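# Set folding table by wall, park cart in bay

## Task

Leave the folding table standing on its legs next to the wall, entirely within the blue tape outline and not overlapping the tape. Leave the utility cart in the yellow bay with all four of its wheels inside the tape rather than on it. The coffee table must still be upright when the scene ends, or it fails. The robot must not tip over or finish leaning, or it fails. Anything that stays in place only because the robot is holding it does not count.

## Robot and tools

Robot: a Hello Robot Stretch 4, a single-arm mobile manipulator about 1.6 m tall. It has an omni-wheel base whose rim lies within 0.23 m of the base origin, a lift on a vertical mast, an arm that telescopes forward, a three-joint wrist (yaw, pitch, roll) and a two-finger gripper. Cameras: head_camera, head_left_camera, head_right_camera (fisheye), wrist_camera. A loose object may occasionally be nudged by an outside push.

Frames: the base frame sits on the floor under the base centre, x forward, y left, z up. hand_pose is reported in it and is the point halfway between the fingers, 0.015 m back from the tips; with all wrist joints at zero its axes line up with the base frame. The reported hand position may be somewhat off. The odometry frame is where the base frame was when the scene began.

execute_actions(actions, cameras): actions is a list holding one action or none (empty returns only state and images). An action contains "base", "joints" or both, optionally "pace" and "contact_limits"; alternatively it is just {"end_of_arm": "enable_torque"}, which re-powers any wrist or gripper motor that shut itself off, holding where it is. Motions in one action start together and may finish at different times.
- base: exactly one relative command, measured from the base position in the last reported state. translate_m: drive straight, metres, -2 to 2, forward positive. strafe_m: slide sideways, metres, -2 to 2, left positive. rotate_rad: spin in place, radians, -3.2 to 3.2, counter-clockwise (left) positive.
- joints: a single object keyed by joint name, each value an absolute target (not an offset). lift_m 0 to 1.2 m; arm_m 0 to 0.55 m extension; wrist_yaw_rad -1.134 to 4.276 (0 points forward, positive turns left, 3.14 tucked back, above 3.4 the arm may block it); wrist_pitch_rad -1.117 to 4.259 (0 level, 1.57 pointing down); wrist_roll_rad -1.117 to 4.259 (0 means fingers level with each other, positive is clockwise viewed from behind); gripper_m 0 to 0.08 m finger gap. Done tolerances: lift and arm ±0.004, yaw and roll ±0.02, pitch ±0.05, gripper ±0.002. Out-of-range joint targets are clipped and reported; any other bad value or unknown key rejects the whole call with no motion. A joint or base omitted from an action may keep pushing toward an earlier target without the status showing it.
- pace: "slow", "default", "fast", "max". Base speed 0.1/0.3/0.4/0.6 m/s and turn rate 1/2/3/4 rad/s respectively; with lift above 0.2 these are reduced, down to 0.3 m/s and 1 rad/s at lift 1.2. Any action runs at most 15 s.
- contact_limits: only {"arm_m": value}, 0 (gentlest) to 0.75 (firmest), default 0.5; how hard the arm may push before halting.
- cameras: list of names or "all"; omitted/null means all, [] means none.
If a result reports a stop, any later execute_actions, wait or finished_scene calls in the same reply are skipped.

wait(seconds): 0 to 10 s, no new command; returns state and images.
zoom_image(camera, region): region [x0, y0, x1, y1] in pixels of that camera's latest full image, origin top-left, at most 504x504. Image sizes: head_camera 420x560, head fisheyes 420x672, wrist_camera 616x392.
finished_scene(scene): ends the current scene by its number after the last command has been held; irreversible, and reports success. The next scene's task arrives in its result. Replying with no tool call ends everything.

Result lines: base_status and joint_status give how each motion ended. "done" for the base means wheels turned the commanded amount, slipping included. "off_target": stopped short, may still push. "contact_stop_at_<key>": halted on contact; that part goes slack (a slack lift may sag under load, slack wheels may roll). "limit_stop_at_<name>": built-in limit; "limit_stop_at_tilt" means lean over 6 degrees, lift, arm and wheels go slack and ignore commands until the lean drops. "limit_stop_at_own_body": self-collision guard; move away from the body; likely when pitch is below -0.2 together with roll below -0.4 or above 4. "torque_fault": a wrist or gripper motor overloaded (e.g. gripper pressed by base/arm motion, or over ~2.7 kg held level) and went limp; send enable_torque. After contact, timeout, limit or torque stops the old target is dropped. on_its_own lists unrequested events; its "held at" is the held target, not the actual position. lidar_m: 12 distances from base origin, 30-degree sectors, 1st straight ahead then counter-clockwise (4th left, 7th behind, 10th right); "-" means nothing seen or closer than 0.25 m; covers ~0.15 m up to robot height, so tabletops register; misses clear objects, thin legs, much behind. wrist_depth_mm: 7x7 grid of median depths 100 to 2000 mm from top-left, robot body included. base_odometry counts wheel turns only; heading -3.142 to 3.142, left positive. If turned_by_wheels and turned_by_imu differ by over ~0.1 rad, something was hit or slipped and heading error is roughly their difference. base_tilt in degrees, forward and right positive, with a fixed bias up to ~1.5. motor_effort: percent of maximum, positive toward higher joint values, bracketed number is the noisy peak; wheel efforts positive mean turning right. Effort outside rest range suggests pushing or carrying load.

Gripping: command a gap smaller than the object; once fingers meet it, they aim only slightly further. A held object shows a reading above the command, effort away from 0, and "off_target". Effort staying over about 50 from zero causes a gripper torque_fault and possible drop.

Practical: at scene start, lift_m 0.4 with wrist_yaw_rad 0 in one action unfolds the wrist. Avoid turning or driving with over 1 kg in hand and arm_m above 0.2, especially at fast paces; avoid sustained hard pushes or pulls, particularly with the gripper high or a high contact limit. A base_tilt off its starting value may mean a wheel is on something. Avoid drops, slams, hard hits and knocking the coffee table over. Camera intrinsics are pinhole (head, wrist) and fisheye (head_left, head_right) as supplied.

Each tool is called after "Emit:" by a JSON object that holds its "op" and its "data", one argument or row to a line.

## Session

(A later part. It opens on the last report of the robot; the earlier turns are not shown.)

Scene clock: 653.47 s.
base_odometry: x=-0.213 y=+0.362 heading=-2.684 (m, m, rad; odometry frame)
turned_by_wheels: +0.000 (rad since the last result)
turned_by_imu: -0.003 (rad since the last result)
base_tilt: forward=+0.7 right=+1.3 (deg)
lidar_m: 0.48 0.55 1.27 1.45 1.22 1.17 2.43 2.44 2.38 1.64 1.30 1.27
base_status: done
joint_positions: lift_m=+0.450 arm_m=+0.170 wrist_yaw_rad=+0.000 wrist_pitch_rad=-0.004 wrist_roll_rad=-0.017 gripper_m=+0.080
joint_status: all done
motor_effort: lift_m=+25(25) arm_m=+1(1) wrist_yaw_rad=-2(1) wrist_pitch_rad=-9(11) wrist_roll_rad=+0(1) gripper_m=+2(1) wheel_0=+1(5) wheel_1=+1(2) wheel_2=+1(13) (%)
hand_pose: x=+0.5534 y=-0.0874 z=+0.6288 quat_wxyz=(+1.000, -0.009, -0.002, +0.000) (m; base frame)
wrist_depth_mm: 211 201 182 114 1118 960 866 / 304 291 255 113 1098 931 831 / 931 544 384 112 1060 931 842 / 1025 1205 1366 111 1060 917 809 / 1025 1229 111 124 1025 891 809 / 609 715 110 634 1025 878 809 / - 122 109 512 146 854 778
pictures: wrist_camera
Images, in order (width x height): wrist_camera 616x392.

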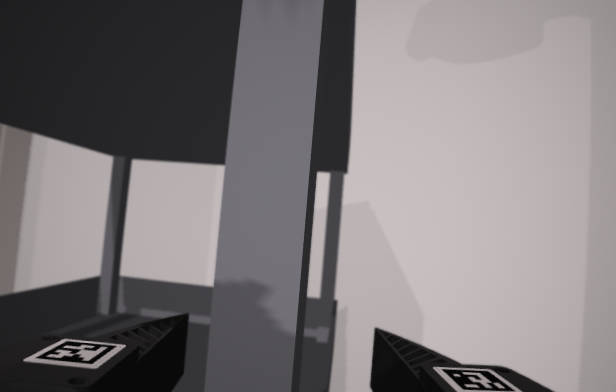

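Emit:
{"op": "execute_actions", "data": {
  "actions": [
    {"base":{"translate_m":-0.035},"pace":"slow"}
  ],
  "cameras": []
}}

Emit:
{"op": "execute_actions", "data": {
  "actions": [
    {"base":{"strafe_m":0.015},"pace":"slow"}
  ],
  "cameras": []
}}

Emit:
{"op": "execute_actions", "data": {
  "actions": [
    {"joints":{"gripper_m":0.021}}
  ],
  "cameras": ["wrist_camera"]
}}

Scene clock: 661.87 s.
base_odometry: x=-0.182 y=+0.377 heading=-2.684 (m, m, rad; odometry frame)
turned_by_wheels: +0.000 (rad since the last result)
turned_by_imu: -0.001 (rad since the last result)
base_tilt: forward=+0.7 right=+1.3 (deg)
lidar_m: 0.51 0.58 1.29 1.43 1.17 1.17 2.32 2.39 2.36 1.70 1.34 1.33
base_status: done
joint_positions: lift_m=+0.450 arm_m=+0.170 wrist_yaw_rad=+0.000 wrist_pitch_rad=-0.004 wrist_roll_rad=-0.017 gripper_m=+0.080
joint_status: not commanded
motor_effort: lift_m=+25(25) arm_m=+1(1) wrist_yaw_rad=-2(1) wrist_pitch_rad=-10(11) wrist_roll_rad=-1(1) gripper_m=+2(2) wheel_0=-1(0) wheel_1=-1(6) wheel_2=+1(6) (%)
hand_pose: x=+0.5534 y=-0.0874 z=+0.6288 quat_wxyz=(+1.000, -0.009, -0.002, +0.000) (m; base frame)
wrist_depth_mm: 211 201 191 151 1118 976 878 / 306 293 276 150 1118 960 866 / 768 544 433 148 1098 946 854 / 1042 1182 1430 159 1098 946 842 / 1042 1255 1397 715 1042 931 831 / 615 759 676 715 1042 917 831 / - 122 156 480 146 866 809
pictures: none
No camera images: the call's "cameras" was empty. Leave "cameras" out to get every camera's image.

Scene clock: 662.87 s.
base_odometry: x=-0.176 y=+0.364 heading=-2.684 (m, m, rad; odometry frame)
turned_by_wheels: +0.000 (rad since the last result)
turned_by_imu: +0.000 (rad since the last result)
base_tilt: forward=+0.7 right=+1.3 (deg)
lidar_m: 0.50 0.59 1.27 1.44 1.17 1.14 2.56 2.43 2.36 1.70 1.32 1.32
base_status: done
joint_positions: lift_m=+0.450 arm_m=+0.170 wrist_yaw_rad=+0.000 wrist_pitch_rad=-0.004 wrist_roll_rad=-0.017 gripper_m=+0.080
joint_status: not commanded
motor_effort: lift_m=+25(25) arm_m=+1(1) wrist_yaw_rad=-2(1) wrist_pitch_rad=-10(10) wrist_roll_rad=+0(1) gripper_m=+2(1) wheel_0=-1(4) wheel_1=+2(7) wheel_2=+0(1) (%)
hand_pose: x=+0.5534 y=-0.0874 z=+0.6288 quat_wxyz=(+1.000, -0.009, -0.002, +0.000) (m; base frame)
wrist_depth_mm: 211 201 193 152 1138 991 878 / 306 293 278 150 1118 976 866 / 946 544 496 148 1118 976 878 / 1025 1182 1430 148 1098 946 866 / 1025 1138 1464 146 1078 931 842 / 597 723 759 144 1060 917 831 / - 122 521 143 146 878 820
pictures: none
No camera images: the call's "cameras" was empty. Leave "cameras" out to get every camera's image.

Scene clock: 664.17 s.
base_odometry: x=-0.175 y=+0.364 heading=-2.684 (m, m, rad; odometry frame)
turned_by_wheels: +0.000 (rad since the last result)
turned_by_imu: -0.001 (rad since the last result)
base_tilt: forward=+0.7 right=+1.4 (deg)
lidar_m: 0.51 0.59 1.29 1.45 1.17 1.15 2.55 2.43 2.36 1.69 1.34 1.33
base_status: not commanded
joint_positions: lift_m=+0.450 arm_m=+0.170 wrist_yaw_rad=-0.007 wrist_pitch_rad=-0.004 wrist_roll_rad=-0.017 gripper_m=+0.026
joint_status: gripper_m off_target (ended at +0.026, target +0.021)
on_its_own: wrist_yaw_rad is at rest, and its effort (+19) is outside its rest range (-13 to +13)
motor_effort: lift_m=+25(25) arm_m=+1(1) wrist_yaw_rad=+19(20) wrist_pitch_rad=-8(9) wrist_roll_rad=+0(1) gripper_m=-32(35) wheel_0=-2(2) wheel_1=+0(2) wheel_2=-3(3) (%)
hand_pose: x=+0.5528 y=-0.0889 z=+0.6289 quat_wxyz=(+1.000, -0.009, -0.002, -0.003) (m; base frame)
wrist_depth_mm: 211 202 193 151 1160 991 878 / 306 293 277 150 1138 960 878 / 768 544 492 148 1118 960 854 / 1042 1182 1464 147 1098 931 854 / 1042 1255 1464 146 1060 931 831 / 615 759 759 144 1042 931 831 / 488 549 135 142 976 917 820
pictures: wrist_camera
Images, in order (width x height): wrist_camera 616x392.

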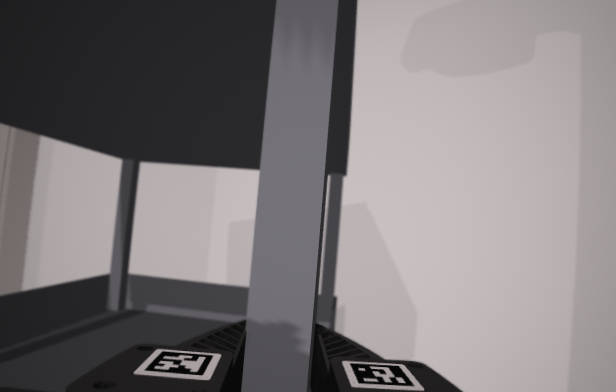

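Emit:
{"op": "execute_actions", "data": {
  "actions": [
    {"base":{"translate_m":-0.3},"pace":"slow"}
  ],
  "cameras": ["wrist_camera"]
}}

Scene clock: 676.57 s.
base_odometry: x=+0.094 y=+0.496 heading=-2.684 (m, m, rad; odometry frame)
turned_by_wheels: +0.000 (rad since the last result)
turned_by_imu: +0.001 (rad since the last result)
base_tilt: forward=+0.7 right=+1.4 (deg)
lidar_m: 0.53 0.56 1.46 1.18 0.94 0.92 1.97 2.23 2.21 2.00 1.58 1.55
base_status: done
joint_positions: lift_m=+0.450 arm_m=+0.170 wrist_yaw_rad=+0.004 wrist_pitch_rad=-0.004 wrist_roll_rad=-0.017 gripper_m=+0.026
joint_status: not commanded
on_its_own: wrist_yaw_rad is at rest, and its effort (-15) is outside its rest range (-13 to +13)
motor_effort: lift_m=+25(25) arm_m=+1(1) wrist_yaw_rad=-15(20) wrist_pitch_rad=-12(13) wrist_roll_rad=-1(1) gripper_m=-33(34) wheel_0=+0(8) wheel_1=-1(9) wheel_2=+4(10) (%)
hand_pose: x=+0.5538 y=-0.0865 z=+0.6288 quat_wxyz=(+1.000, -0.008, -0.002, +0.002) (m; base frame)
wrist_depth_mm: 211 201 193 151 1430 1229 1098 / 306 291 277 150 1397 1205 1078 / 1098 539 492 148 1397 1182 1098 / 1182 1397 1756 147 1366 1182 1060 / 1182 1366 1708 146 1336 1160 1042 / 609 741 759 144 1281 1138 1042 / 488 549 135 142 1205 1118 1025
pictures: wrist_camera
Images, in order (width x height): wrist_camera 616x392.

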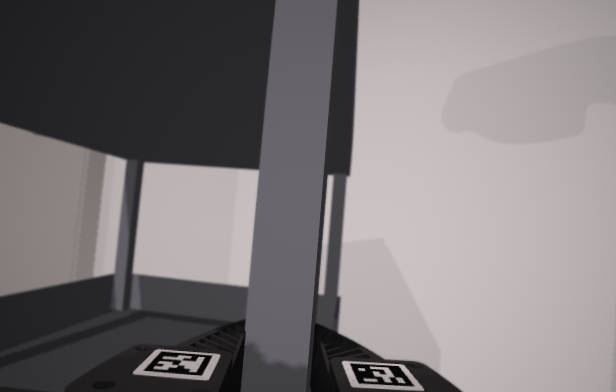

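Holding. Continuing the pull.

Emit:
{"op": "execute_actions", "data": {
  "actions": [
    {"base":{"translate_m":-0.5},"pace":"slow"}
  ],
  "cameras": ["head_left_camera","head_right_camera"]
}}

Scene clock: 686.03 s.
base_odometry: x=+0.542 y=+0.717 heading=-2.683 (m, m, rad; odometry frame)
turned_by_wheels: +0.001 (rad since the last result)
turned_by_imu: +0.003 (rad since the last result)
base_tilt: forward=+0.7 right=+1.3 (deg)
lidar_m: 0.53 0.56 1.33 0.64 0.53 0.51 1.48 1.50 1.89 2.05 1.98 1.94
base_status: done
joint_positions: lift_m=+0.450 arm_m=+0.170 wrist_yaw_rad=+0.006 wrist_pitch_rad=-0.004 wrist_roll_rad=-0.017 gripper_m=+0.026
joint_status: not commanded
on_its_own: wrist_yaw_rad is at rest, and its effort (-19) is outside its rest range (-13 to +13)
motor_effort: lift_m=+25(25) arm_m=+1(1) wrist_yaw_rad=-19(21) wrist_pitch_rad=-12(8) wrist_roll_rad=-1(1) gripper_m=-32(33) wheel_0=+2(2) wheel_1=+1(1) wheel_2=+5(11) (%)
hand_pose: x=+0.5539 y=-0.0861 z=+0.6288 quat_wxyz=(+1.000, -0.008, -0.002, +0.003) (m; base frame)
wrist_depth_mm: 211 201 193 152 1863 1618 1464 / 306 291 279 150 1921 1618 1430 / 960 544 492 149 1808 1618 1397 / 1464 1618 - 147 1756 1576 1397 / 1464 1756 - 146 1808 1537 1366 / 609 759 750 145 1756 1537 1336 / 488 549 134 142 1618 1464 1366
pictures: head_left_camera, head_right_camera
Images, in order (width x height): head_left_camera 420x672, head_right_camera 420x672.

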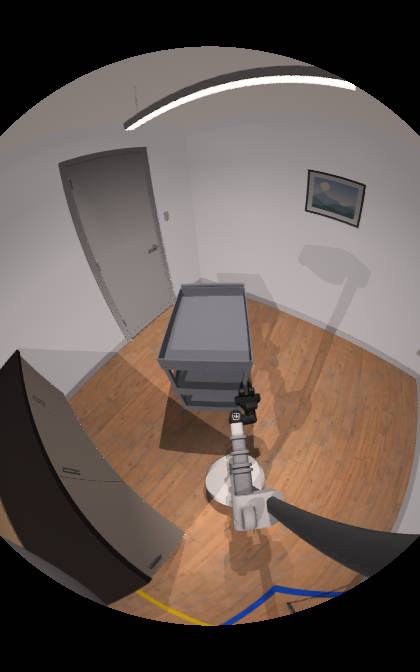

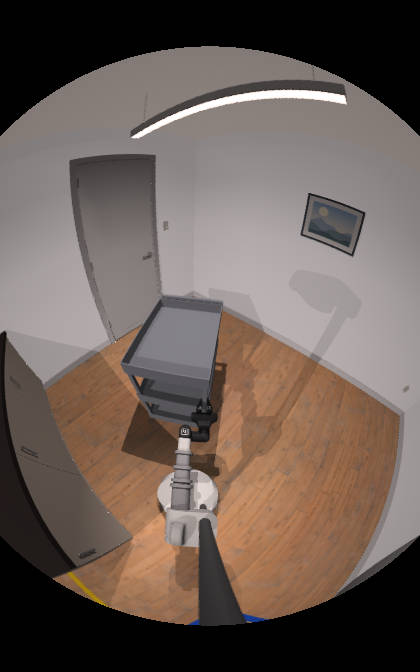

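Emit:
{"op": "execute_actions", "data": {
  "actions": [
    {"base":{"translate_m":-0.42},"pace":"slow"}
  ],
  "cameras": []
}}

Emit:
{"op": "execute_actions", "data": {
  "actions": [
    {"joints":{"arm_m":0.02},"pace":"slow"}
  ],
  "cameras": ["head_left_camera","head_right_camera"]
}}

Scene clock: 701.57 s.
base_odometry: x=+0.918 y=+0.903 heading=-2.682 (m, m, rad; odometry frame)
turned_by_wheels: +0.001 (rad since the last result)
turned_by_imu: +0.003 (rad since the last result)
base_tilt: forward=+0.7 right=+1.3 (deg)
lidar_m: 0.52 0.58 0.48 0.32 0.48 2.41 1.14 1.09 1.63 1.79 2.31 2.28
base_status: done
joint_positions: lift_m=+0.450 arm_m=+0.170 wrist_yaw_rad=+0.007 wrist_pitch_rad=-0.004 wrist_roll_rad=-0.017 gripper_m=+0.025
joint_status: not commanded
on_its_own: wrist_yaw_rad is at rest, and its effort (-21) is outside its rest range (-13 to +13)
motor_effort: lift_m=+25(25) arm_m=+1(1) wrist_yaw_rad=-21(23) wrist_pitch_rad=-11(12) wrist_roll_rad=+0(0) gripper_m=-30(32) wheel_0=+3(4) wheel_1=+1(3) wheel_2=+7(13) (%)
hand_pose: x=+0.5540 y=-0.0859 z=+0.6288 quat_wxyz=(+1.000, -0.009, -0.002, +0.004) (m; base frame)
wrist_depth_mm: 211 200 192 152 - 1983 1756 / 304 291 279 150 - 1921 1756 / 1078 544 496 149 - 1983 1661 / 1708 - - 147 - 1863 1661 / 1708 1983 - 146 - 1863 1618 / 609 750 750 145 - 1808 1618 / 488 554 135 142 1921 1808 1618
pictures: none
No camera images: the call's "cameras" was empty. Leave "cameras" out to get every camera's image.

Scene clock: 704.37 s.
base_odometry: x=+0.918 y=+0.903 heading=-2.682 (m, m, rad; odometry frame)
turned_by_wheels: +0.000 (rad since the last result)
turned_by_imu: +0.000 (rad since the last result)
base_tilt: forward=+0.7 right=+1.3 (deg)
lidar_m: 0.36 0.40 0.46 0.33 0.48 2.43 1.14 1.06 1.62 1.77 2.30 2.26
base_status: not commanded
joint_positions: lift_m=+0.450 arm_m=+0.021 wrist_yaw_rad=+0.008 wrist_pitch_rad=-0.002 wrist_roll_rad=-0.017 gripper_m=+0.025
joint_status: all done
on_its_own: wrist_yaw_rad is at rest, and its effort (-23) is outside its rest range (-13 to +13)
motor_effort: lift_m=+25(25) arm_m=-5(9) wrist_yaw_rad=-23(24) wrist_pitch_rad=-15(16) wrist_roll_rad=+0(1) gripper_m=-30(30) wheel_0=+3(3) wheel_1=+1(1) wheel_2=+7(7) (%)
hand_pose: x=+0.4052 y=-0.0857 z=+0.6284 quat_wxyz=(+1.000, -0.009, -0.001, +0.004) (m; base frame)
wrist_depth_mm: 211 202 193 152 - - 1808 / 307 294 278 150 - - 1863 / 1138 549 496 148 - - 1808 / 1756 - - 147 - 1983 1756 / 1808 - - 146 - - 1756 / 603 750 759 145 - 1983 1708 / 488 554 135 143 - 1863 1708
pictures: head_left_camera, head_right_camera
Images, in order (width x height): head_left_camera 420x672, head_right_camera 420x672.

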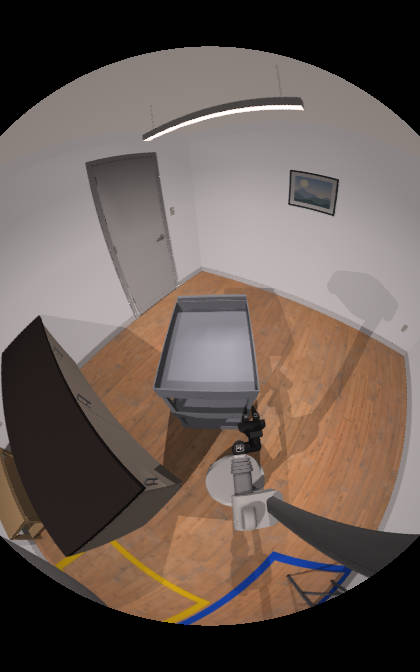

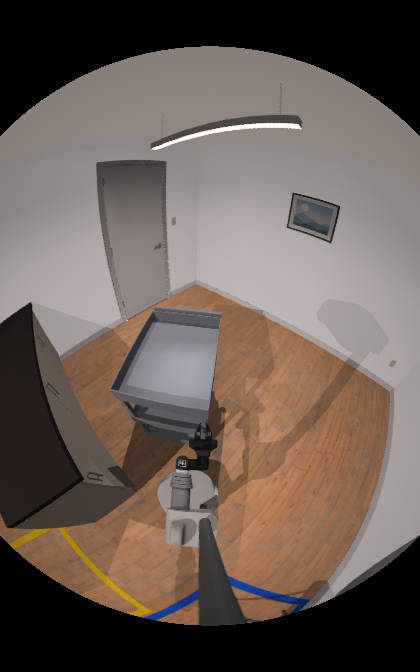

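Emit:
{"op": "execute_actions", "data": {
  "actions": [
    {"joints":{"gripper_m":0.08}}
  ],
  "cameras": []
}}

Emit:
{"op": "execute_actions", "data": {
  "actions": [
    {"base":{"translate_m":-0.1},"joints":{"arm_m":0},"pace":"slow"}
  ],
  "cameras": []
}}

Emit:
{"op": "execute_actions", "data": {
  "actions": [
    {"base":{"strafe_m":-0.45},"joints":{"wrist_yaw_rad":3.1,"lift_m":0.2}}
  ],
  "cameras": []
}}

Emit:
{"op": "execute_actions", "data": {
  "actions": [
    {"base":{"translate_m":1.05}}
  ],
  "cameras": []
}}

Emit:
{"op": "execute_actions", "data": {
  "actions": [
    {"base":{"rotate_rad":3.1}}
  ],
  "cameras": ["head_left_camera","head_right_camera"]
}}

Scene clock: 718.00 s.
base_odometry: x=+0.918 y=+0.903 heading=-2.683 (m, m, rad; odometry frame)
turned_by_wheels: +0.000 (rad since the last result)
turned_by_imu: -0.001 (rad since the last result)
base_tilt: forward=+0.7 right=+1.4 (deg)
lidar_m: 0.37 0.39 0.51 0.32 0.46 2.43 1.16 1.06 1.62 1.78 2.33 2.28
base_status: not commanded
joint_positions: lift_m=+0.450 arm_m=+0.021 wrist_yaw_rad=+0.001 wrist_pitch_rad=-0.004 wrist_roll_rad=-0.017 gripper_m=+0.080
joint_status: all done
motor_effort: lift_m=+25(25) arm_m=-5(5) wrist_yaw_rad=-4(23) wrist_pitch_rad=-11(16) wrist_roll_rad=+0(0) gripper_m=+1(27) wheel_0=+3(3) wheel_1=+1(1) wheel_2=+4(6) (%)
hand_pose: x=+0.4044 y=-0.0873 z=+0.6288 quat_wxyz=(+1.000, -0.009, -0.002, +0.000) (m; base frame)
wrist_depth_mm: 208 198 190 153 - - 1863 / 300 289 271 151 - - 1863 / 1160 535 469 150 - - 1808 / 1756 - - 148 - 1983 1808 / 1756 - - 169 - 1983 1756 / 615 750 750 715 - 1921 1708 / - 122 156 569 146 1863 1708
pictures: none
No camera images: the call's "cameras" was empty. Leave "cameras" out to get every camera's image.

Scene clock: 720.27 s.
base_odometry: x=+1.008 y=+0.948 heading=-2.683 (m, m, rad; odometry frame)
turned_by_wheels: +0.000 (rad since the last result)
turned_by_imu: +0.000 (rad since the last result)
base_tilt: forward=+0.7 right=+1.3 (deg)
lidar_m: 0.47 0.52 0.36 0.36 0.59 2.35 1.08 0.98 1.54 1.74 2.42 2.37
base_status: done
joint_positions: lift_m=+0.450 arm_m=+0.001 wrist_yaw_rad=+0.000 wrist_pitch_rad=-0.004 wrist_roll_rad=-0.017 gripper_m=+0.080
joint_status: all done
motor_effort: lift_m=+25(25) arm_m=-4(3) wrist_yaw_rad=-2(3) wrist_pitch_rad=-13(8) wrist_roll_rad=+1(1) gripper_m=+2(1) wheel_0=-2(5) wheel_1=+0(4) wheel_2=+1(8) (%)
hand_pose: x=+0.3847 y=-0.0873 z=+0.6288 quat_wxyz=(+1.000, -0.009, -0.002, +0.000) (m; base frame)
wrist_depth_mm: 285 279 276 273 - - 1921 / 300 287 276 273 - - 1863 / 591 530 484 379 - - 1808 / 1808 - - 854 - - 1921 / 1863 - - 842 - - 1808 / 627 778 854 831 - 1983 1756 / - 122 500 615 146 1983 1808
pictures: none
No camera images: the call's "cameras" was empty. Leave "cameras" out to get every camera's image.

Scene clock: 723.10 s.
base_odometry: x=+0.809 y=+1.351 heading=-2.683 (m, m, rad; odometry frame)
turned_by_wheels: +0.000 (rad since the last result)
turned_by_imu: +0.001 (rad since the last result)
base_tilt: forward=+0.7 right=+1.3 (deg)
lidar_m: 1.11 0.60 0.71 0.79 1.19 1.28 0.94 1.21 1.22 1.35 2.04 2.09
base_status: done
joint_positions: lift_m=+0.200 arm_m=+0.001 wrist_yaw_rad=+3.100 wrist_pitch_rad=-0.004 wrist_roll_rad=-0.017 gripper_m=+0.080
joint_status: all done
motor_effort: lift_m=+18(21) arm_m=-4(4) wrist_yaw_rad=+0(6) wrist_pitch_rad=-11(12) wrist_roll_rad=+1(0) gripper_m=+1(2) wheel_0=+1(9) wheel_1=+2(6) wheel_2=+1(1) (%)
hand_pose: x=-0.0369 y=+0.0963 z=+0.3795 quat_wxyz=(+0.021, +0.002, -0.009, +1.000) (m; base frame)
wrist_depth_mm: - 143 1863 - - - - / - 135 1921 - - - - / - 135 220 1366 - - - / 122 139 291 - - - - / 1255 1430 1863 - - - - / 1255 1430 1756 - - - - / - 122 1138 1205 146 1397 1464
pictures: none
No camera images: the call's "cameras" was empty. Leave "cameras" out to get every camera's image.

Scene clock: 728.07 s.
base_odometry: x=-0.133 y=+0.886 heading=-2.683 (m, m, rad; odometry frame)
turned_by_wheels: +0.000 (rad since the last result)
turned_by_imu: -0.004 (rad since the last result)
base_tilt: forward=+0.7 right=+1.3 (deg)
lidar_m: 1.40 1.81 0.30 0.27 0.29 0.47 2.25 1.91 1.87 1.62 1.30 1.24
base_status: done
joint_positions: lift_m=+0.200 arm_m=+0.001 wrist_yaw_rad=+3.100 wrist_pitch_rad=-0.004 wrist_roll_rad=-0.017 gripper_m=+0.080
joint_status: not commanded
motor_effort: lift_m=+19(19) arm_m=-4(4) wrist_yaw_rad=-1(0) wrist_pitch_rad=-9(11) wrist_roll_rad=+1(1) gripper_m=+2(1) wheel_0=+0(8) wheel_1=-2(3) wheel_2=+2(9) (%)
hand_pose: x=-0.0369 y=+0.0962 z=+0.3794 quat_wxyz=(+0.021, +0.002, -0.009, +1.000) (m; base frame)
wrist_depth_mm: - 143 - - - 654 603 / - 135 - - - - 1118 / - 135 219 - - - 320 / 122 139 290 - - 452 314 / 1863 - - - - - 1098 / 1537 1708 1863 - - - 1060 / - 122 1118 1205 146 917 854
pictures: none
No camera images: the call's "cameras" was empty. Leave "cameras" out to get every camera's image.

Scene clock: 730.90 s.
base_odometry: x=-0.133 y=+0.886 heading=+0.417 (m, m, rad; odometry frame)
turned_by_wheels: +3.100 (rad since the last result)
turned_by_imu: +3.139 (rad since the last result)
base_tilt: forward=+0.7 right=+1.3 (deg)
lidar_m: 1.96 1.91 1.83 1.66 1.29 1.27 1.43 1.83 0.29 0.28 0.30 0.44
base_status: done
joint_positions: lift_m=+0.200 arm_m=+0.001 wrist_yaw_rad=+3.100 wrist_pitch_rad=-0.004 wrist_roll_rad=-0.017 gripper_m=+0.080
joint_status: not commanded
motor_effort: lift_m=+19(19) arm_m=-4(4) wrist_yaw_rad=-1(1) wrist_pitch_rad=-9(10) wrist_roll_rad=+1(0) gripper_m=+1(2) wheel_0=-2(7) wheel_1=+1(4) wheel_2=-1(8) (%)
hand_pose: x=-0.0369 y=+0.0962 z=+0.3793 quat_wxyz=(+0.021, +0.002, -0.009, +1.000) (m; base frame)
wrist_depth_mm: - 143 - 1756 1499 1336 1182 / - 135 1921 1756 1499 1308 1160 / - 135 220 1661 1430 1281 1160 / 122 139 290 1661 1430 1281 1098 / 1863 - 1921 1661 1397 1255 1118 / 1537 1708 1808 1537 1397 1205 1098 / - 122 1138 1205 146 1182 1098
pictures: head_left_camera, head_right_camera
Images, in order (width x height): head_left_camera 420x672, head_right_camera 420x672.

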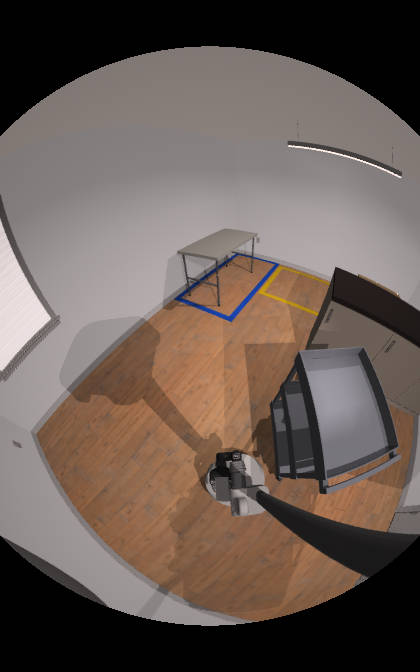

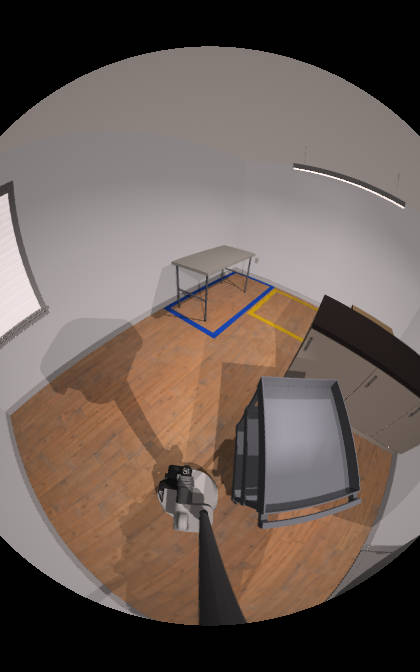

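Emit:
{"op": "execute_actions", "data": {
  "actions": [
    {"base":{"strafe_m":-0.3},"pace":"slow"}
  ],
  "cameras": ["head_left_camera","head_right_camera"]
}}

Scene clock: 738.33 s.
base_odometry: x=-0.011 y=+0.612 heading=+0.418 (m, m, rad; odometry frame)
turned_by_wheels: +0.001 (rad since the last result)
turned_by_imu: +0.000 (rad since the last result)
base_tilt: forward=+0.7 right=+1.3 (deg)
lidar_m: 0.43 2.14 2.11 1.89 1.48 1.45 1.64 1.60 1.56 0.25 0.25 0.25
base_status: done
joint_positions: lift_m=+0.200 arm_m=+0.001 wrist_yaw_rad=+3.100 wrist_pitch_rad=-0.004 wrist_roll_rad=-0.017 gripper_m=+0.080
joint_status: not commanded
motor_effort: lift_m=+19(19) arm_m=-4(4) wrist_yaw_rad=-1(0) wrist_pitch_rad=-11(10) wrist_roll_rad=+1(1) gripper_m=+1(1) wheel_0=+10(11) wheel_1=-4(17) wheel_2=+0(4) (%)
hand_pose: x=-0.0369 y=+0.0962 z=+0.3793 quat_wxyz=(+0.021, +0.002, -0.009, +1.000) (m; base frame)
wrist_depth_mm: - 143 - 1983 1756 1499 1336 / - 135 - 1983 1708 1464 1366 / - 135 220 1921 1661 1464 1308 / 122 139 290 1921 1618 1430 1308 / 1576 1921 - 1808 1618 1430 1255 / 1499 1708 1863 1756 1576 1397 1255 / - 122 1138 1205 146 1308 1205
pictures: head_left_camera, head_right_camera
Images, in order (width x height): head_left_camera 420x672, head_right_camera 420x672.

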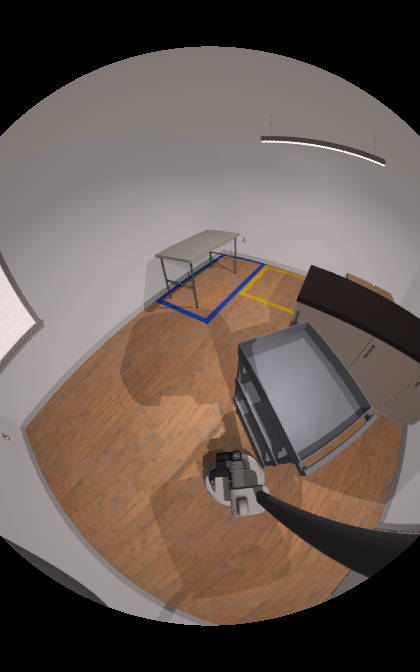

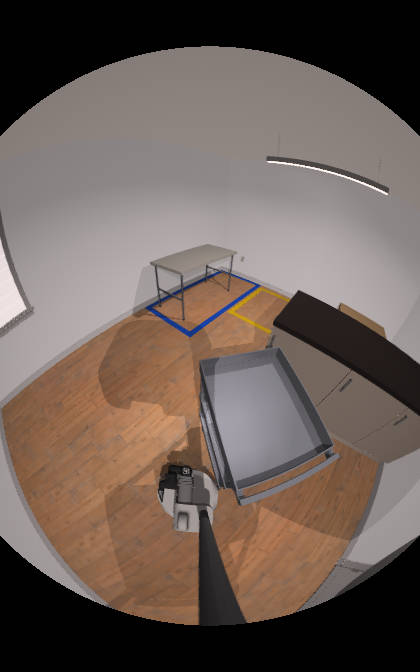

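Emit:
{"op": "execute_actions", "data": {
  "actions": [
    {"base":{"translate_m":-0.25}}
  ],
  "cameras": []
}}

Emit:
{"op": "execute_actions", "data": {
  "actions": [
    {"base":{"rotate_rad":0.42}}
  ],
  "cameras": []
}}

Emit:
{"op": "execute_actions", "data": {
  "actions": [
    {"base":{"strafe_m":-0.4}}
  ],
  "cameras": ["head_camera","head_left_camera","head_right_camera"]
}}

Scene clock: 752.97 s.
base_odometry: x=-0.240 y=+0.510 heading=+0.418 (m, m, rad; odometry frame)
turned_by_wheels: +0.000 (rad since the last result)
turned_by_imu: +0.000 (rad since the last result)
base_tilt: forward=+0.7 right=+1.3 (deg)
lidar_m: 0.56 2.29 2.24 1.62 1.28 1.26 1.39 1.44 1.41 1.55 0.39 0.33
base_status: done
joint_positions: lift_m=+0.200 arm_m=+0.001 wrist_yaw_rad=+3.100 wrist_pitch_rad=-0.004 wrist_roll_rad=-0.017 gripper_m=+0.080
joint_status: not commanded
motor_effort: lift_m=+19(19) arm_m=-4(4) wrist_yaw_rad=+0(1) wrist_pitch_rad=-10(8) wrist_roll_rad=+1(1) gripper_m=+1(1) wheel_0=-2(6) wheel_1=-1(2) wheel_2=-1(9) (%)
hand_pose: x=-0.0369 y=+0.0962 z=+0.3793 quat_wxyz=(+0.021, +0.002, -0.009, +1.000) (m; base frame)
wrist_depth_mm: - 143 1983 1756 1499 1308 1160 / - 135 1921 1708 1464 1308 1160 / - 135 220 1661 1430 1281 1160 / 122 139 290 1661 1397 1255 1138 / 1397 1708 1921 1618 1397 1229 1118 / 1397 1661 1708 1576 1366 1205 1098 / - 122 1138 1229 146 1160 1078
pictures: none
No camera images: the call's "cameras" was empty. Leave "cameras" out to get every camera's image.

Scene clock: 754.17 s.
base_odometry: x=-0.240 y=+0.510 heading=+0.837 (m, m, rad; odometry frame)
turned_by_wheels: +0.420 (rad since the last result)
turned_by_imu: +0.425 (rad since the last result)
base_tilt: forward=+0.7 right=+1.3 (deg)
lidar_m: 2.35 2.24 1.75 1.30 1.26 1.32 1.47 1.40 1.51 0.50 0.31 0.46
base_status: done
joint_positions: lift_m=+0.200 arm_m=+0.001 wrist_yaw_rad=+3.100 wrist_pitch_rad=-0.004 wrist_roll_rad=-0.017 gripper_m=+0.080
joint_status: not commanded
motor_effort: lift_m=+19(19) arm_m=-4(4) wrist_yaw_rad=-1(0) wrist_pitch_rad=-8(9) wrist_roll_rad=+0(1) gripper_m=+1(1) wheel_0=-2(5) wheel_1=+1(6) wheel_2=-1(7) (%)
hand_pose: x=-0.0369 y=+0.0962 z=+0.3793 quat_wxyz=(+0.021, +0.002, -0.009, +1.000) (m; base frame)
wrist_depth_mm: - 143 1808 1983 1863 1464 1229 / - 135 1708 1983 1808 1397 1229 / - 135 220 1983 1863 1430 1182 / 122 139 290 1983 1756 1366 1160 / 1308 1464 1661 1983 1756 1366 1182 / 1308 1430 1661 1863 1708 1366 1138 / - 122 1138 1205 146 1255 1118
pictures: none
No camera images: the call's "cameras" was empty. Leave "cameras" out to get every camera's image.

Scene clock: 756.83 s.
base_odometry: x=+0.058 y=+0.243 heading=+0.838 (m, m, rad; odometry frame)
turned_by_wheels: +0.000 (rad since the last result)
turned_by_imu: +0.001 (rad since the last result)
base_tilt: forward=+0.7 right=+1.3 (deg)
lidar_m: 0.25 0.25 2.23 1.66 1.64 1.74 1.28 1.23 1.21 0.90 0.25 0.25
base_status: done
joint_positions: lift_m=+0.200 arm_m=+0.001 wrist_yaw_rad=+3.100 wrist_pitch_rad=-0.004 wrist_roll_rad=-0.017 gripper_m=+0.080
joint_status: not commanded
motor_effort: lift_m=+19(19) arm_m=-4(4) wrist_yaw_rad=+0(1) wrist_pitch_rad=-11(10) wrist_roll_rad=+0(1) gripper_m=+1(1) wheel_0=+0(19) wheel_1=+1(8) wheel_2=+0(10) (%)
hand_pose: x=-0.0369 y=+0.0962 z=+0.3793 quat_wxyz=(+0.021, +0.002, -0.009, +1.000) (m; base frame)
wrist_depth_mm: - 143 1464 1756 - 1921 1618 / - 135 1430 1708 - 1983 1537 / - 135 219 1708 - 1808 1499 / 122 139 289 1708 - 1808 1499 / 1160 1255 1464 1661 - 1756 1464 / 1205 1281 1499 1661 - 1756 1499 / - 122 1118 1205 146 1397 1336
pictures: head_camera, head_left_camera, head_right_camera
Images, in order (width x height): head_camera 420x560, head_left_camera 420x672, head_right_camera 420x672.

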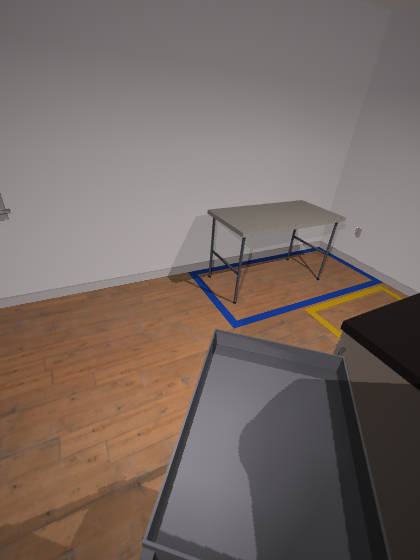

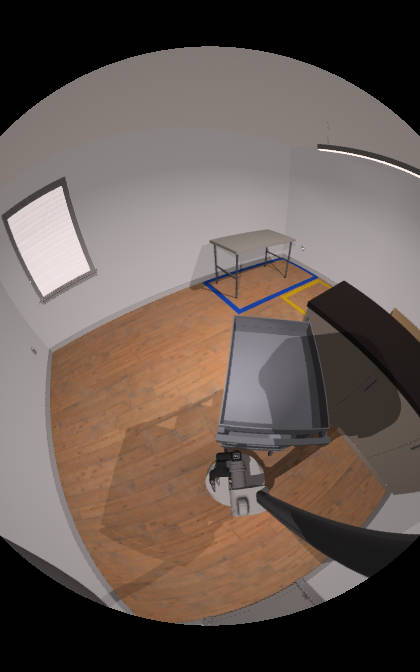

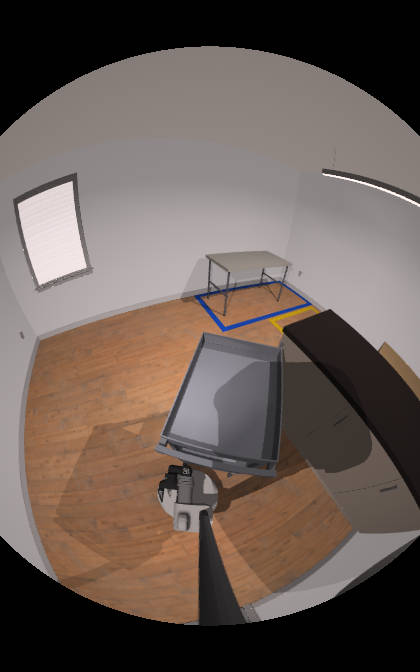

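Emit:
{"op": "execute_actions", "data": {
  "actions": [
    {"base":{"translate_m":-0.08},"pace":"slow"}
  ],
  "cameras": []
}}

Emit:
{"op": "execute_actions", "data": {
  "actions": [
    {"base":{"strafe_m":-0.17},"pace":"slow"}
  ],
  "cameras": []
}}

Emit:
{"op": "execute_actions", "data": {
  "actions": [
    {"base":{"translate_m":0.3},"pace":"slow"}
  ],
  "cameras": ["head_left_camera","head_right_camera"]
}}

Scene clock: 772.27 s.
base_odometry: x=+0.004 y=+0.183 heading=+0.837 (m, m, rad; odometry frame)
turned_by_wheels: +0.000 (rad since the last result)
turned_by_imu: -0.001 (rad since the last result)
base_tilt: forward=+0.7 right=+1.3 (deg)
lidar_m: 0.26 0.29 2.19 1.65 1.58 1.65 1.19 1.16 1.23 0.93 0.30 0.25
base_status: done
joint_positions: lift_m=+0.200 arm_m=+0.001 wrist_yaw_rad=+3.100 wrist_pitch_rad=-0.004 wrist_roll_rad=-0.017 gripper_m=+0.080
joint_status: not commanded
motor_effort: lift_m=+19(19) arm_m=-4(4) wrist_yaw_rad=-1(0) wrist_pitch_rad=-9(11) wrist_roll_rad=+0(0) gripper_m=+1(1) wheel_0=-2(7) wheel_1=-1(1) wheel_2=+0(6) (%)
hand_pose: x=-0.0369 y=+0.0962 z=+0.3793 quat_wxyz=(+0.021, +0.002, -0.009, +1.000) (m; base frame)
wrist_depth_mm: - 143 1430 1618 1983 1863 1537 / - 135 1397 1661 1921 1808 1537 / - 135 220 1618 1921 1756 1499 / 122 139 290 1618 1921 1808 1430 / 1138 1205 1430 1618 1983 1756 1430 / 1118 1205 1430 1618 1863 1708 1430 / - 122 1118 1205 146 1397 1366
pictures: none
No camera images: the call's "cameras" was empty. Leave "cameras" out to get every camera's image.

Scene clock: 775.10 s.
base_odometry: x=+0.130 y=+0.069 heading=+0.837 (m, m, rad; odometry frame)
turned_by_wheels: +0.000 (rad since the last result)
turned_by_imu: +0.000 (rad since the last result)
base_tilt: forward=+0.6 right=+1.3 (deg)
lidar_m: 0.25 0.25 2.40 1.80 1.76 1.52 1.10 1.08 1.04 0.75 0.75 0.25
base_status: done
joint_positions: lift_m=+0.200 arm_m=+0.001 wrist_yaw_rad=+3.100 wrist_pitch_rad=-0.004 wrist_roll_rad=-0.017 gripper_m=+0.080
joint_status: not commanded
motor_effort: lift_m=+19(19) arm_m=-4(4) wrist_yaw_rad=-1(1) wrist_pitch_rad=-9(12) wrist_roll_rad=+1(0) gripper_m=+1(1) wheel_0=+2(6) wheel_1=+1(3) wheel_2=+0(4) (%)
hand_pose: x=-0.0369 y=+0.0962 z=+0.3793 quat_wxyz=(+0.021, +0.002, -0.009, +1.000) (m; base frame)
wrist_depth_mm: - 143 1336 1576 1808 - 1708 / - 135 1336 1537 1808 1983 1661 / - 135 219 1537 1808 1983 1618 / 122 139 289 1499 1808 1921 1618 / 1060 1160 1308 1499 1863 1921 1576 / 1060 1138 1308 1499 1756 1863 1537 / - 122 1138 1229 146 1397 1430
pictures: none
No camera images: the call's "cameras" was empty. Leave "cameras" out to get every camera's image.

Scene clock: 778.73 s.
base_odometry: x=+0.261 y=+0.250 heading=+0.900 (m, m, rad; odometry frame)
turned_by_wheels: +0.063 (rad since the last result)
turned_by_imu: +0.117 (rad since the last result)
base_tilt: forward=+0.7 right=+1.3 (deg)
lidar_m: 0.25 0.25 2.25 1.83 1.80 1.59 1.29 1.30 0.88 0.69 0.25 0.25
base_status: translate_m contact_stop (by the wheels' count: +0.222 of +0.300)
joint_positions: lift_m=+0.200 arm_m=+0.001 wrist_yaw_rad=+3.100 wrist_pitch_rad=-0.004 wrist_roll_rad=-0.017 gripper_m=+0.080
joint_status: not commanded
on_its_own: the wheels are slack since a contact_stop
motor_effort: lift_m=+20(19) arm_m=-4(4) wrist_yaw_rad=-1(0) wrist_pitch_rad=-10(10) wrist_roll_rad=+1(0) gripper_m=+1(1) wheel_0=+0(34) wheel_1=+0(13) wheel_2=-1(31) (%)
hand_pose: x=-0.0369 y=+0.0962 z=+0.3793 quat_wxyz=(+0.021, +0.002, -0.009, +1.000) (m; base frame)
wrist_depth_mm: - 143 1537 1661 1921 - 1808 / - 135 1499 1661 1921 - 1863 / - 135 219 1618 1863 - 1756 / 122 139 290 1661 1983 - 1756 / 1229 1366 1499 1618 1863 - 1708 / 1255 1366 1499 1618 1808 1983 1708 / - 122 1138 1229 146 1430 1430
pictures: head_left_camera, head_right_camera
Images, in order (width x height): head_left_camera 420x672, head_right_camera 420x672.

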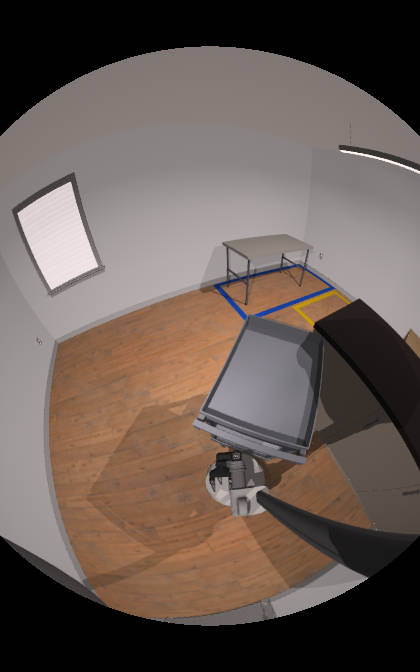

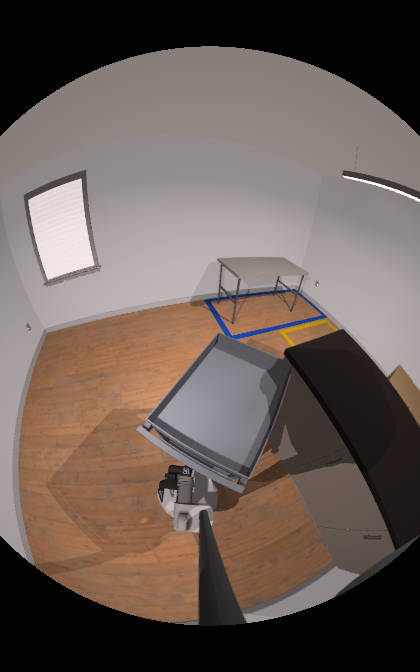

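Emit:
{"op": "execute_actions", "data": {
  "actions": [
    {"base":{"translate_m":-0.3}}
  ],
  "cameras": []
}}

Emit:
{"op": "execute_actions", "data": {
  "actions": [
    {"base":{"strafe_m":0.62}}
  ],
  "cameras": []
}}

Emit:
{"op": "execute_actions", "data": {
  "actions": [
    {"base":{"translate_m":0.42}}
  ],
  "cameras": ["head_left_camera","head_right_camera"]
}}

Scene clock: 787.17 s.
base_odometry: x=+0.074 y=+0.015 heading=+0.900 (m, m, rad; odometry frame)
turned_by_wheels: +0.000 (rad since the last result)
turned_by_imu: +0.000 (rad since the last result)
base_tilt: forward=+0.7 right=+1.3 (deg)
lidar_m: 0.42 0.58 2.11 1.70 1.70 1.30 0.99 1.00 1.01 0.80 0.79 0.40
base_status: done
joint_positions: lift_m=+0.200 arm_m=+0.001 wrist_yaw_rad=+3.100 wrist_pitch_rad=-0.004 wrist_roll_rad=-0.017 gripper_m=+0.080
joint_status: not commanded
motor_effort: lift_m=+19(19) arm_m=-4(4) wrist_yaw_rad=-1(1) wrist_pitch_rad=-10(11) wrist_roll_rad=+0(0) gripper_m=+1(1) wheel_0=-1(5) wheel_1=+0(2) wheel_2=-2(8) (%)
hand_pose: x=-0.0369 y=+0.0962 z=+0.3793 quat_wxyz=(+0.021, +0.002, -0.009, +1.000) (m; base frame)
wrist_depth_mm: - 143 1205 1366 1537 1808 1756 / - 135 1205 1336 1499 1808 1756 / - 135 219 1336 1464 1808 1708 / 122 139 289 1336 1499 1756 1661 / 991 1098 1182 1308 1464 1756 1618 / 991 1078 1160 1308 1499 1708 1618 / - 122 1118 1205 146 1397 1430
pictures: none
No camera images: the call's "cameras" was empty. Leave "cameras" out to get every camera's image.

Scene clock: 790.57 s.
base_odometry: x=-0.411 y=+0.401 heading=+0.900 (m, m, rad; odometry frame)
turned_by_wheels: +0.000 (rad since the last result)
turned_by_imu: -0.001 (rad since the last result)
base_tilt: forward=+0.7 right=+1.3 (deg)
lidar_m: 2.49 2.44 1.35 1.12 1.10 1.23 1.22 1.20 1.38 1.40 0.73 0.70
base_status: done
joint_positions: lift_m=+0.200 arm_m=+0.001 wrist_yaw_rad=+3.100 wrist_pitch_rad=-0.004 wrist_roll_rad=-0.017 gripper_m=+0.080
joint_status: not commanded
motor_effort: lift_m=+19(20) arm_m=-4(4) wrist_yaw_rad=-2(1) wrist_pitch_rad=-8(9) wrist_roll_rad=+0(0) gripper_m=+1(1) wheel_0=+1(11) wheel_1=+0(5) wheel_2=-1(1) (%)
hand_pose: x=-0.0369 y=+0.0962 z=+0.3793 quat_wxyz=(+0.021, +0.002, -0.009, +1.000) (m; base frame)
wrist_depth_mm: - 143 1464 1708 1756 1397 1098 / - 135 1430 1618 1808 1336 1098 / - 135 219 1576 1756 1336 1098 / 122 139 290 1618 1756 1336 1078 / 1182 1255 1430 1576 1708 1255 1060 / 1182 1229 1430 1576 1661 1255 1025 / - 122 1138 1205 146 1160 1025
pictures: none
No camera images: the call's "cameras" was empty. Leave "cameras" out to get every camera's image.

Scene clock: 793.43 s.
base_odometry: x=-0.150 y=+0.730 heading=+0.900 (m, m, rad; odometry frame)
turned_by_wheels: +0.000 (rad since the last result)
turned_by_imu: -0.002 (rad since the last result)
base_tilt: forward=+0.6 right=+1.3 (deg)
lidar_m: 2.08 2.03 1.56 1.27 1.26 1.39 1.64 1.62 1.55 0.47 0.44 2.11
base_status: done
joint_positions: lift_m=+0.200 arm_m=+0.001 wrist_yaw_rad=+3.100 wrist_pitch_rad=-0.004 wrist_roll_rad=-0.017 gripper_m=+0.080
joint_status: not commanded
motor_effort: lift_m=+20(19) arm_m=-4(4) wrist_yaw_rad=-1(2) wrist_pitch_rad=-8(9) wrist_roll_rad=+0(1) gripper_m=+1(1) wheel_0=+2(5) wheel_1=+0(3) wheel_2=+2(10) (%)
hand_pose: x=-0.0369 y=+0.0962 z=+0.3793 quat_wxyz=(+0.021, +0.002, -0.009, +1.000) (m; base frame)
wrist_depth_mm: - 143 1921 - - 1576 1281 / - 135 1808 - - 1576 1281 / - 135 220 - - 1537 1255 / 122 139 290 - 1983 1499 1229 / 1499 1618 1808 - 1921 1499 1182 / 1464 1618 1756 1983 1863 1464 1182 / - 122 1138 1205 146 1308 1160
pictures: head_left_camera, head_right_camera
Images, in order (width x height): head_left_camera 420x672, head_right_camera 420x672.

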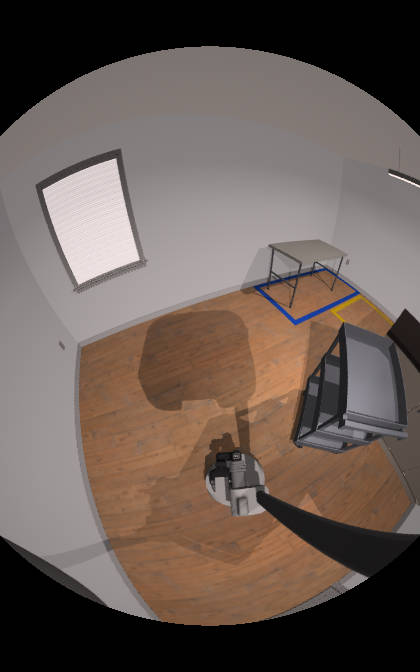

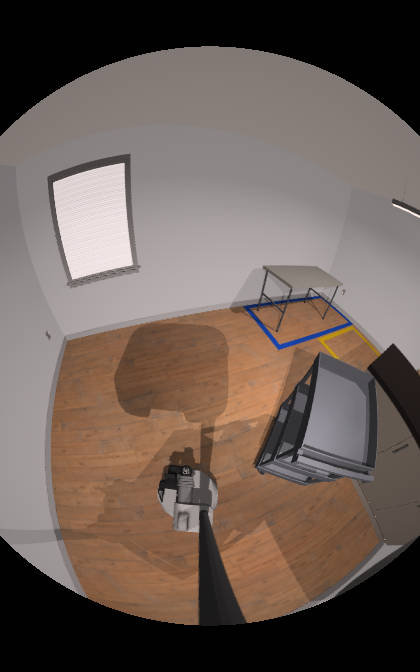

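Emit:
{"op": "execute_actions", "data": {
  "actions": [
    {"base":{"translate_m":0.14}}
  ],
  "cameras": []
}}

Emit:
{"op": "execute_actions", "data": {
  "actions": [
    {"base":{"strafe_m":-0.45},"pace":"slow"}
  ],
  "cameras": ["head_left_camera","head_right_camera"]
}}

Scene clock: 800.40 s.
base_odometry: x=-0.063 y=+0.839 heading=+0.900 (m, m, rad; odometry frame)
turned_by_wheels: +0.000 (rad since the last result)
turned_by_imu: -0.001 (rad since the last result)
base_tilt: forward=+0.7 right=+1.3 (deg)
lidar_m: 1.96 1.91 1.63 1.31 1.29 1.46 1.77 1.74 1.50 0.41 0.52 1.96
base_status: done
joint_positions: lift_m=+0.200 arm_m=+0.001 wrist_yaw_rad=+3.100 wrist_pitch_rad=-0.004 wrist_roll_rad=-0.017 gripper_m=+0.080
joint_status: not commanded
motor_effort: lift_m=+20(19) arm_m=-4(4) wrist_yaw_rad=-1(1) wrist_pitch_rad=-11(11) wrist_roll_rad=+0(0) gripper_m=+1(1) wheel_0=+0(5) wheel_1=-1(7) wheel_2=+1(9) (%)
hand_pose: x=-0.0369 y=+0.0962 z=+0.3793 quat_wxyz=(+0.021, +0.002, -0.009, +1.000) (m; base frame)
wrist_depth_mm: - 143 - - - 1661 1336 / - 134 - - - 1618 1308 / - 135 219 - - 1618 1308 / 122 139 290 - - 1499 1281 / 1618 1708 1983 - - 1537 1281 / 1576 1756 1863 - 1863 1499 1229 / - 122 1118 1229 146 1336 1205
pictures: none
No camera images: the call's "cameras" was empty. Leave "cameras" out to get every camera's image.

Scene clock: 804.97 s.
base_odometry: x=+0.199 y=+0.639 heading=+0.832 (m, m, rad; odometry frame)
turned_by_wheels: -0.068 (rad since the last result)
turned_by_imu: -0.073 (rad since the last result)
base_tilt: forward=+0.7 right=+1.3 (deg)
lidar_m: 1.93 2.03 2.14 1.65 1.62 1.75 1.67 1.64 0.26 0.25 0.25 0.40
base_status: strafe_m contact_stop (by the wheels' count: -0.330 of -0.450)
joint_positions: lift_m=+0.200 arm_m=+0.001 wrist_yaw_rad=+3.100 wrist_pitch_rad=-0.004 wrist_roll_rad=-0.017 gripper_m=+0.080
joint_status: not commanded
on_its_own: the wheels are slack since a contact_stop
motor_effort: lift_m=+19(20) arm_m=-4(4) wrist_yaw_rad=-1(1) wrist_pitch_rad=-9(10) wrist_roll_rad=+0(0) gripper_m=+1(1) wheel_0=+0(32) wheel_1=+0(38) wheel_2=+0(35) (%)
hand_pose: x=-0.0370 y=+0.0962 z=+0.3793 quat_wxyz=(+0.021, +0.002, -0.009, +1.000) (m; base frame)
wrist_depth_mm: - 143 1863 - - 1983 1576 / - 135 1983 - - 1863 1618 / - 135 220 - - 1863 1537 / 122 139 290 - - 1863 1499 / 1537 1661 1921 - - 1808 1499 / 1499 1661 1808 - - 1756 1464 / - 122 1118 1229 146 1430 1430
pictures: head_left_camera, head_right_camera
Images, in order (width x height): head_left_camera 420x672, head_right_camera 420x672.

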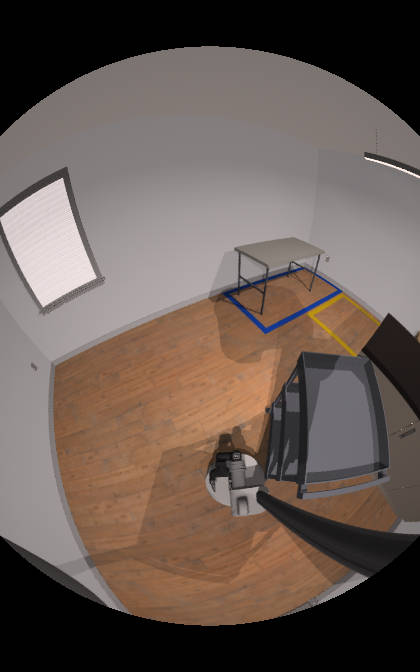

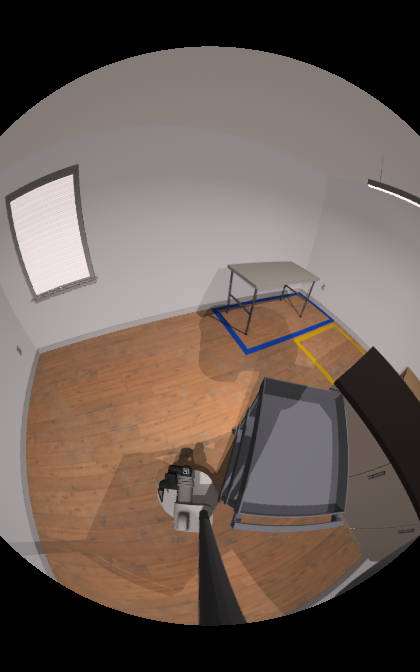

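Emit:
{"op": "execute_actions", "data": {
  "actions": [
    {"base":{"strafe_m":0.12}}
  ],
  "cameras": []
}}

Emit:
{"op": "execute_actions", "data": {
  "actions": [
    {"base":{"translate_m":-0.8},"joints":{"lift_m":0.45}}
  ],
  "cameras": []
}}

Emit:
{"op": "execute_actions", "data": {
  "actions": [
    {"base":{"strafe_m":-0.33},"joints":{"wrist_yaw_rad":0}}
  ]
}}

Scene clock: 814.47 s.
base_odometry: x=+0.110 y=+0.720 heading=+0.832 (m, m, rad; odometry frame)
turned_by_wheels: +0.000 (rad since the last result)
turned_by_imu: -0.001 (rad since the last result)
base_tilt: forward=+0.7 right=+1.3 (deg)
lidar_m: 2.05 2.00 1.98 1.54 1.51 1.61 1.73 1.68 1.30 0.28 0.35 0.64
base_status: done
joint_positions: lift_m=+0.200 arm_m=+0.001 wrist_yaw_rad=+3.100 wrist_pitch_rad=-0.004 wrist_roll_rad=-0.017 gripper_m=+0.080
joint_status: not commanded
motor_effort: lift_m=+19(20) arm_m=-4(4) wrist_yaw_rad=-2(1) wrist_pitch_rad=-10(10) wrist_roll_rad=+1(0) gripper_m=+1(1) wheel_0=+0(8) wheel_1=-1(14) wheel_2=+1(4) (%)
hand_pose: x=-0.0370 y=+0.0962 z=+0.3793 quat_wxyz=(+0.021, +0.002, -0.009, +1.000) (m; base frame)
wrist_depth_mm: - 143 1983 - - 1863 1464 / - 135 - - - 1808 1464 / - 135 218 - - 1756 1430 / 122 139 290 - - 1756 1397 / 1576 1708 1921 - - 1661 1430 / 1576 1661 1863 - 1983 1661 1397 / - 121 1138 1205 146 1397 1366
pictures: none
No camera images: the call's "cameras" was empty. Leave "cameras" out to get every camera's image.

Scene clock: 818.60 s.
base_odometry: x=-0.428 y=+0.128 heading=+0.832 (m, m, rad; odometry frame)
turned_by_wheels: +0.000 (rad since the last result)
turned_by_imu: +0.002 (rad since the last result)
base_tilt: forward=+0.7 right=+1.3 (deg)
lidar_m: 2.68 2.69 1.53 1.20 1.14 1.24 0.99 0.95 1.05 1.34 0.89 0.77
base_status: done
joint_positions: lift_m=+0.450 arm_m=+0.001 wrist_yaw_rad=+3.100 wrist_pitch_rad=-0.004 wrist_roll_rad=-0.017 gripper_m=+0.080
joint_status: all done
motor_effort: lift_m=+25(24) arm_m=-4(4) wrist_yaw_rad=-1(1) wrist_pitch_rad=-8(10) wrist_roll_rad=+1(1) gripper_m=+1(1) wheel_0=+0(5) wheel_1=+2(8) wheel_2=-2(6) (%)
hand_pose: x=-0.0370 y=+0.0962 z=+0.6289 quat_wxyz=(+0.021, +0.002, -0.009, +1.000) (m; base frame)
wrist_depth_mm: - 143 1182 1366 1618 1397 1138 / - 135 1160 1366 1576 1366 1118 / - 135 219 1366 1537 1366 1118 / 122 139 290 1366 1537 1336 1098 / 946 1025 1182 1366 1499 1281 1078 / 931 1008 1138 1336 1537 1308 1078 / - 122 1160 1336 146 1182 1042
pictures: none
No camera images: the call's "cameras" was empty. Leave "cameras" out to get every camera's image.

Scene clock: 821.03 s.
base_odometry: x=-0.184 y=-0.094 heading=+0.832 (m, m, rad; odometry frame)
turned_by_wheels: +0.000 (rad since the last result)
turned_by_imu: +0.001 (rad since the last result)
base_tilt: forward=+0.7 right=+1.3 (deg)
lidar_m: 0.66 2.85 1.95 1.51 1.47 1.05 0.85 0.81 0.92 1.04 1.01 0.65
base_status: done
joint_positions: lift_m=+0.450 arm_m=+0.001 wrist_yaw_rad=+0.001 wrist_pitch_rad=-0.004 wrist_roll_rad=-0.017 gripper_m=+0.080
joint_status: all done
motor_effort: lift_m=+25(25) arm_m=-4(4) wrist_yaw_rad=-2(8) wrist_pitch_rad=-8(11) wrist_roll_rad=-1(0) gripper_m=+1(1) wheel_0=+0(10) wheel_1=+2(7) wheel_2=-1(4) (%)
hand_pose: x=+0.3846 y=-0.0873 z=+0.6289 quat_wxyz=(+1.000, -0.009, -0.002, +0.000) (m; base frame)
wrist_depth_mm: - - - - - - - / - - - 539 512 488 473 / - - - 539 512 480 462 / - - - - 1098 931 634 / - - - - - 1025 484 / - - 691 854 1025 931 466 / - 122 535 508 146 459 452
pictures: head_camera, head_left_camera, head_right_camera, wrist_camera
Images, in order (width x height): head_camera 420x560, head_left_camera 420x672, head_right_camera 420x672, wrist_camera 616x392.

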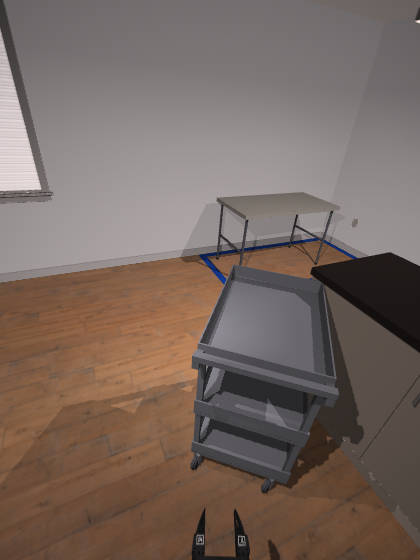

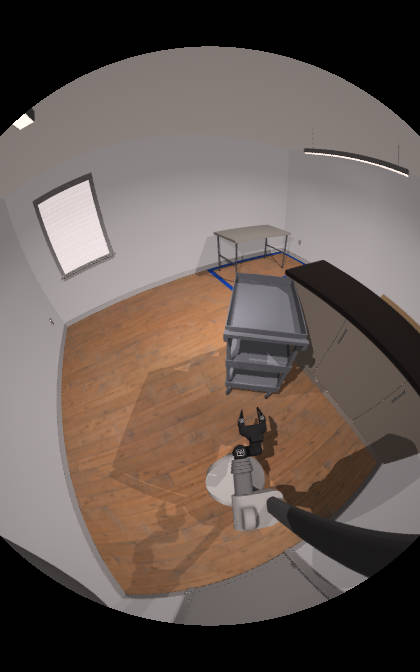

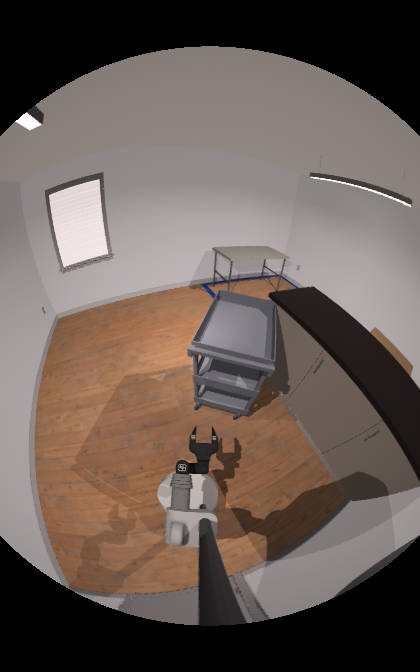

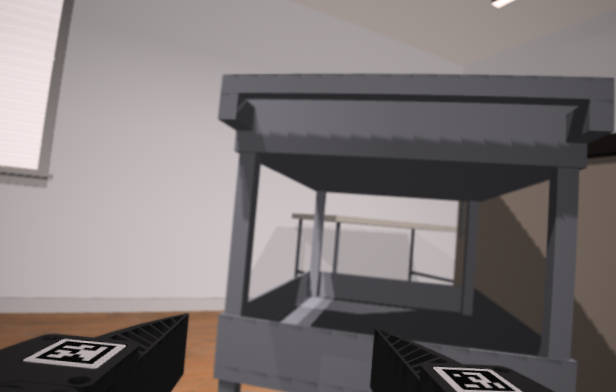

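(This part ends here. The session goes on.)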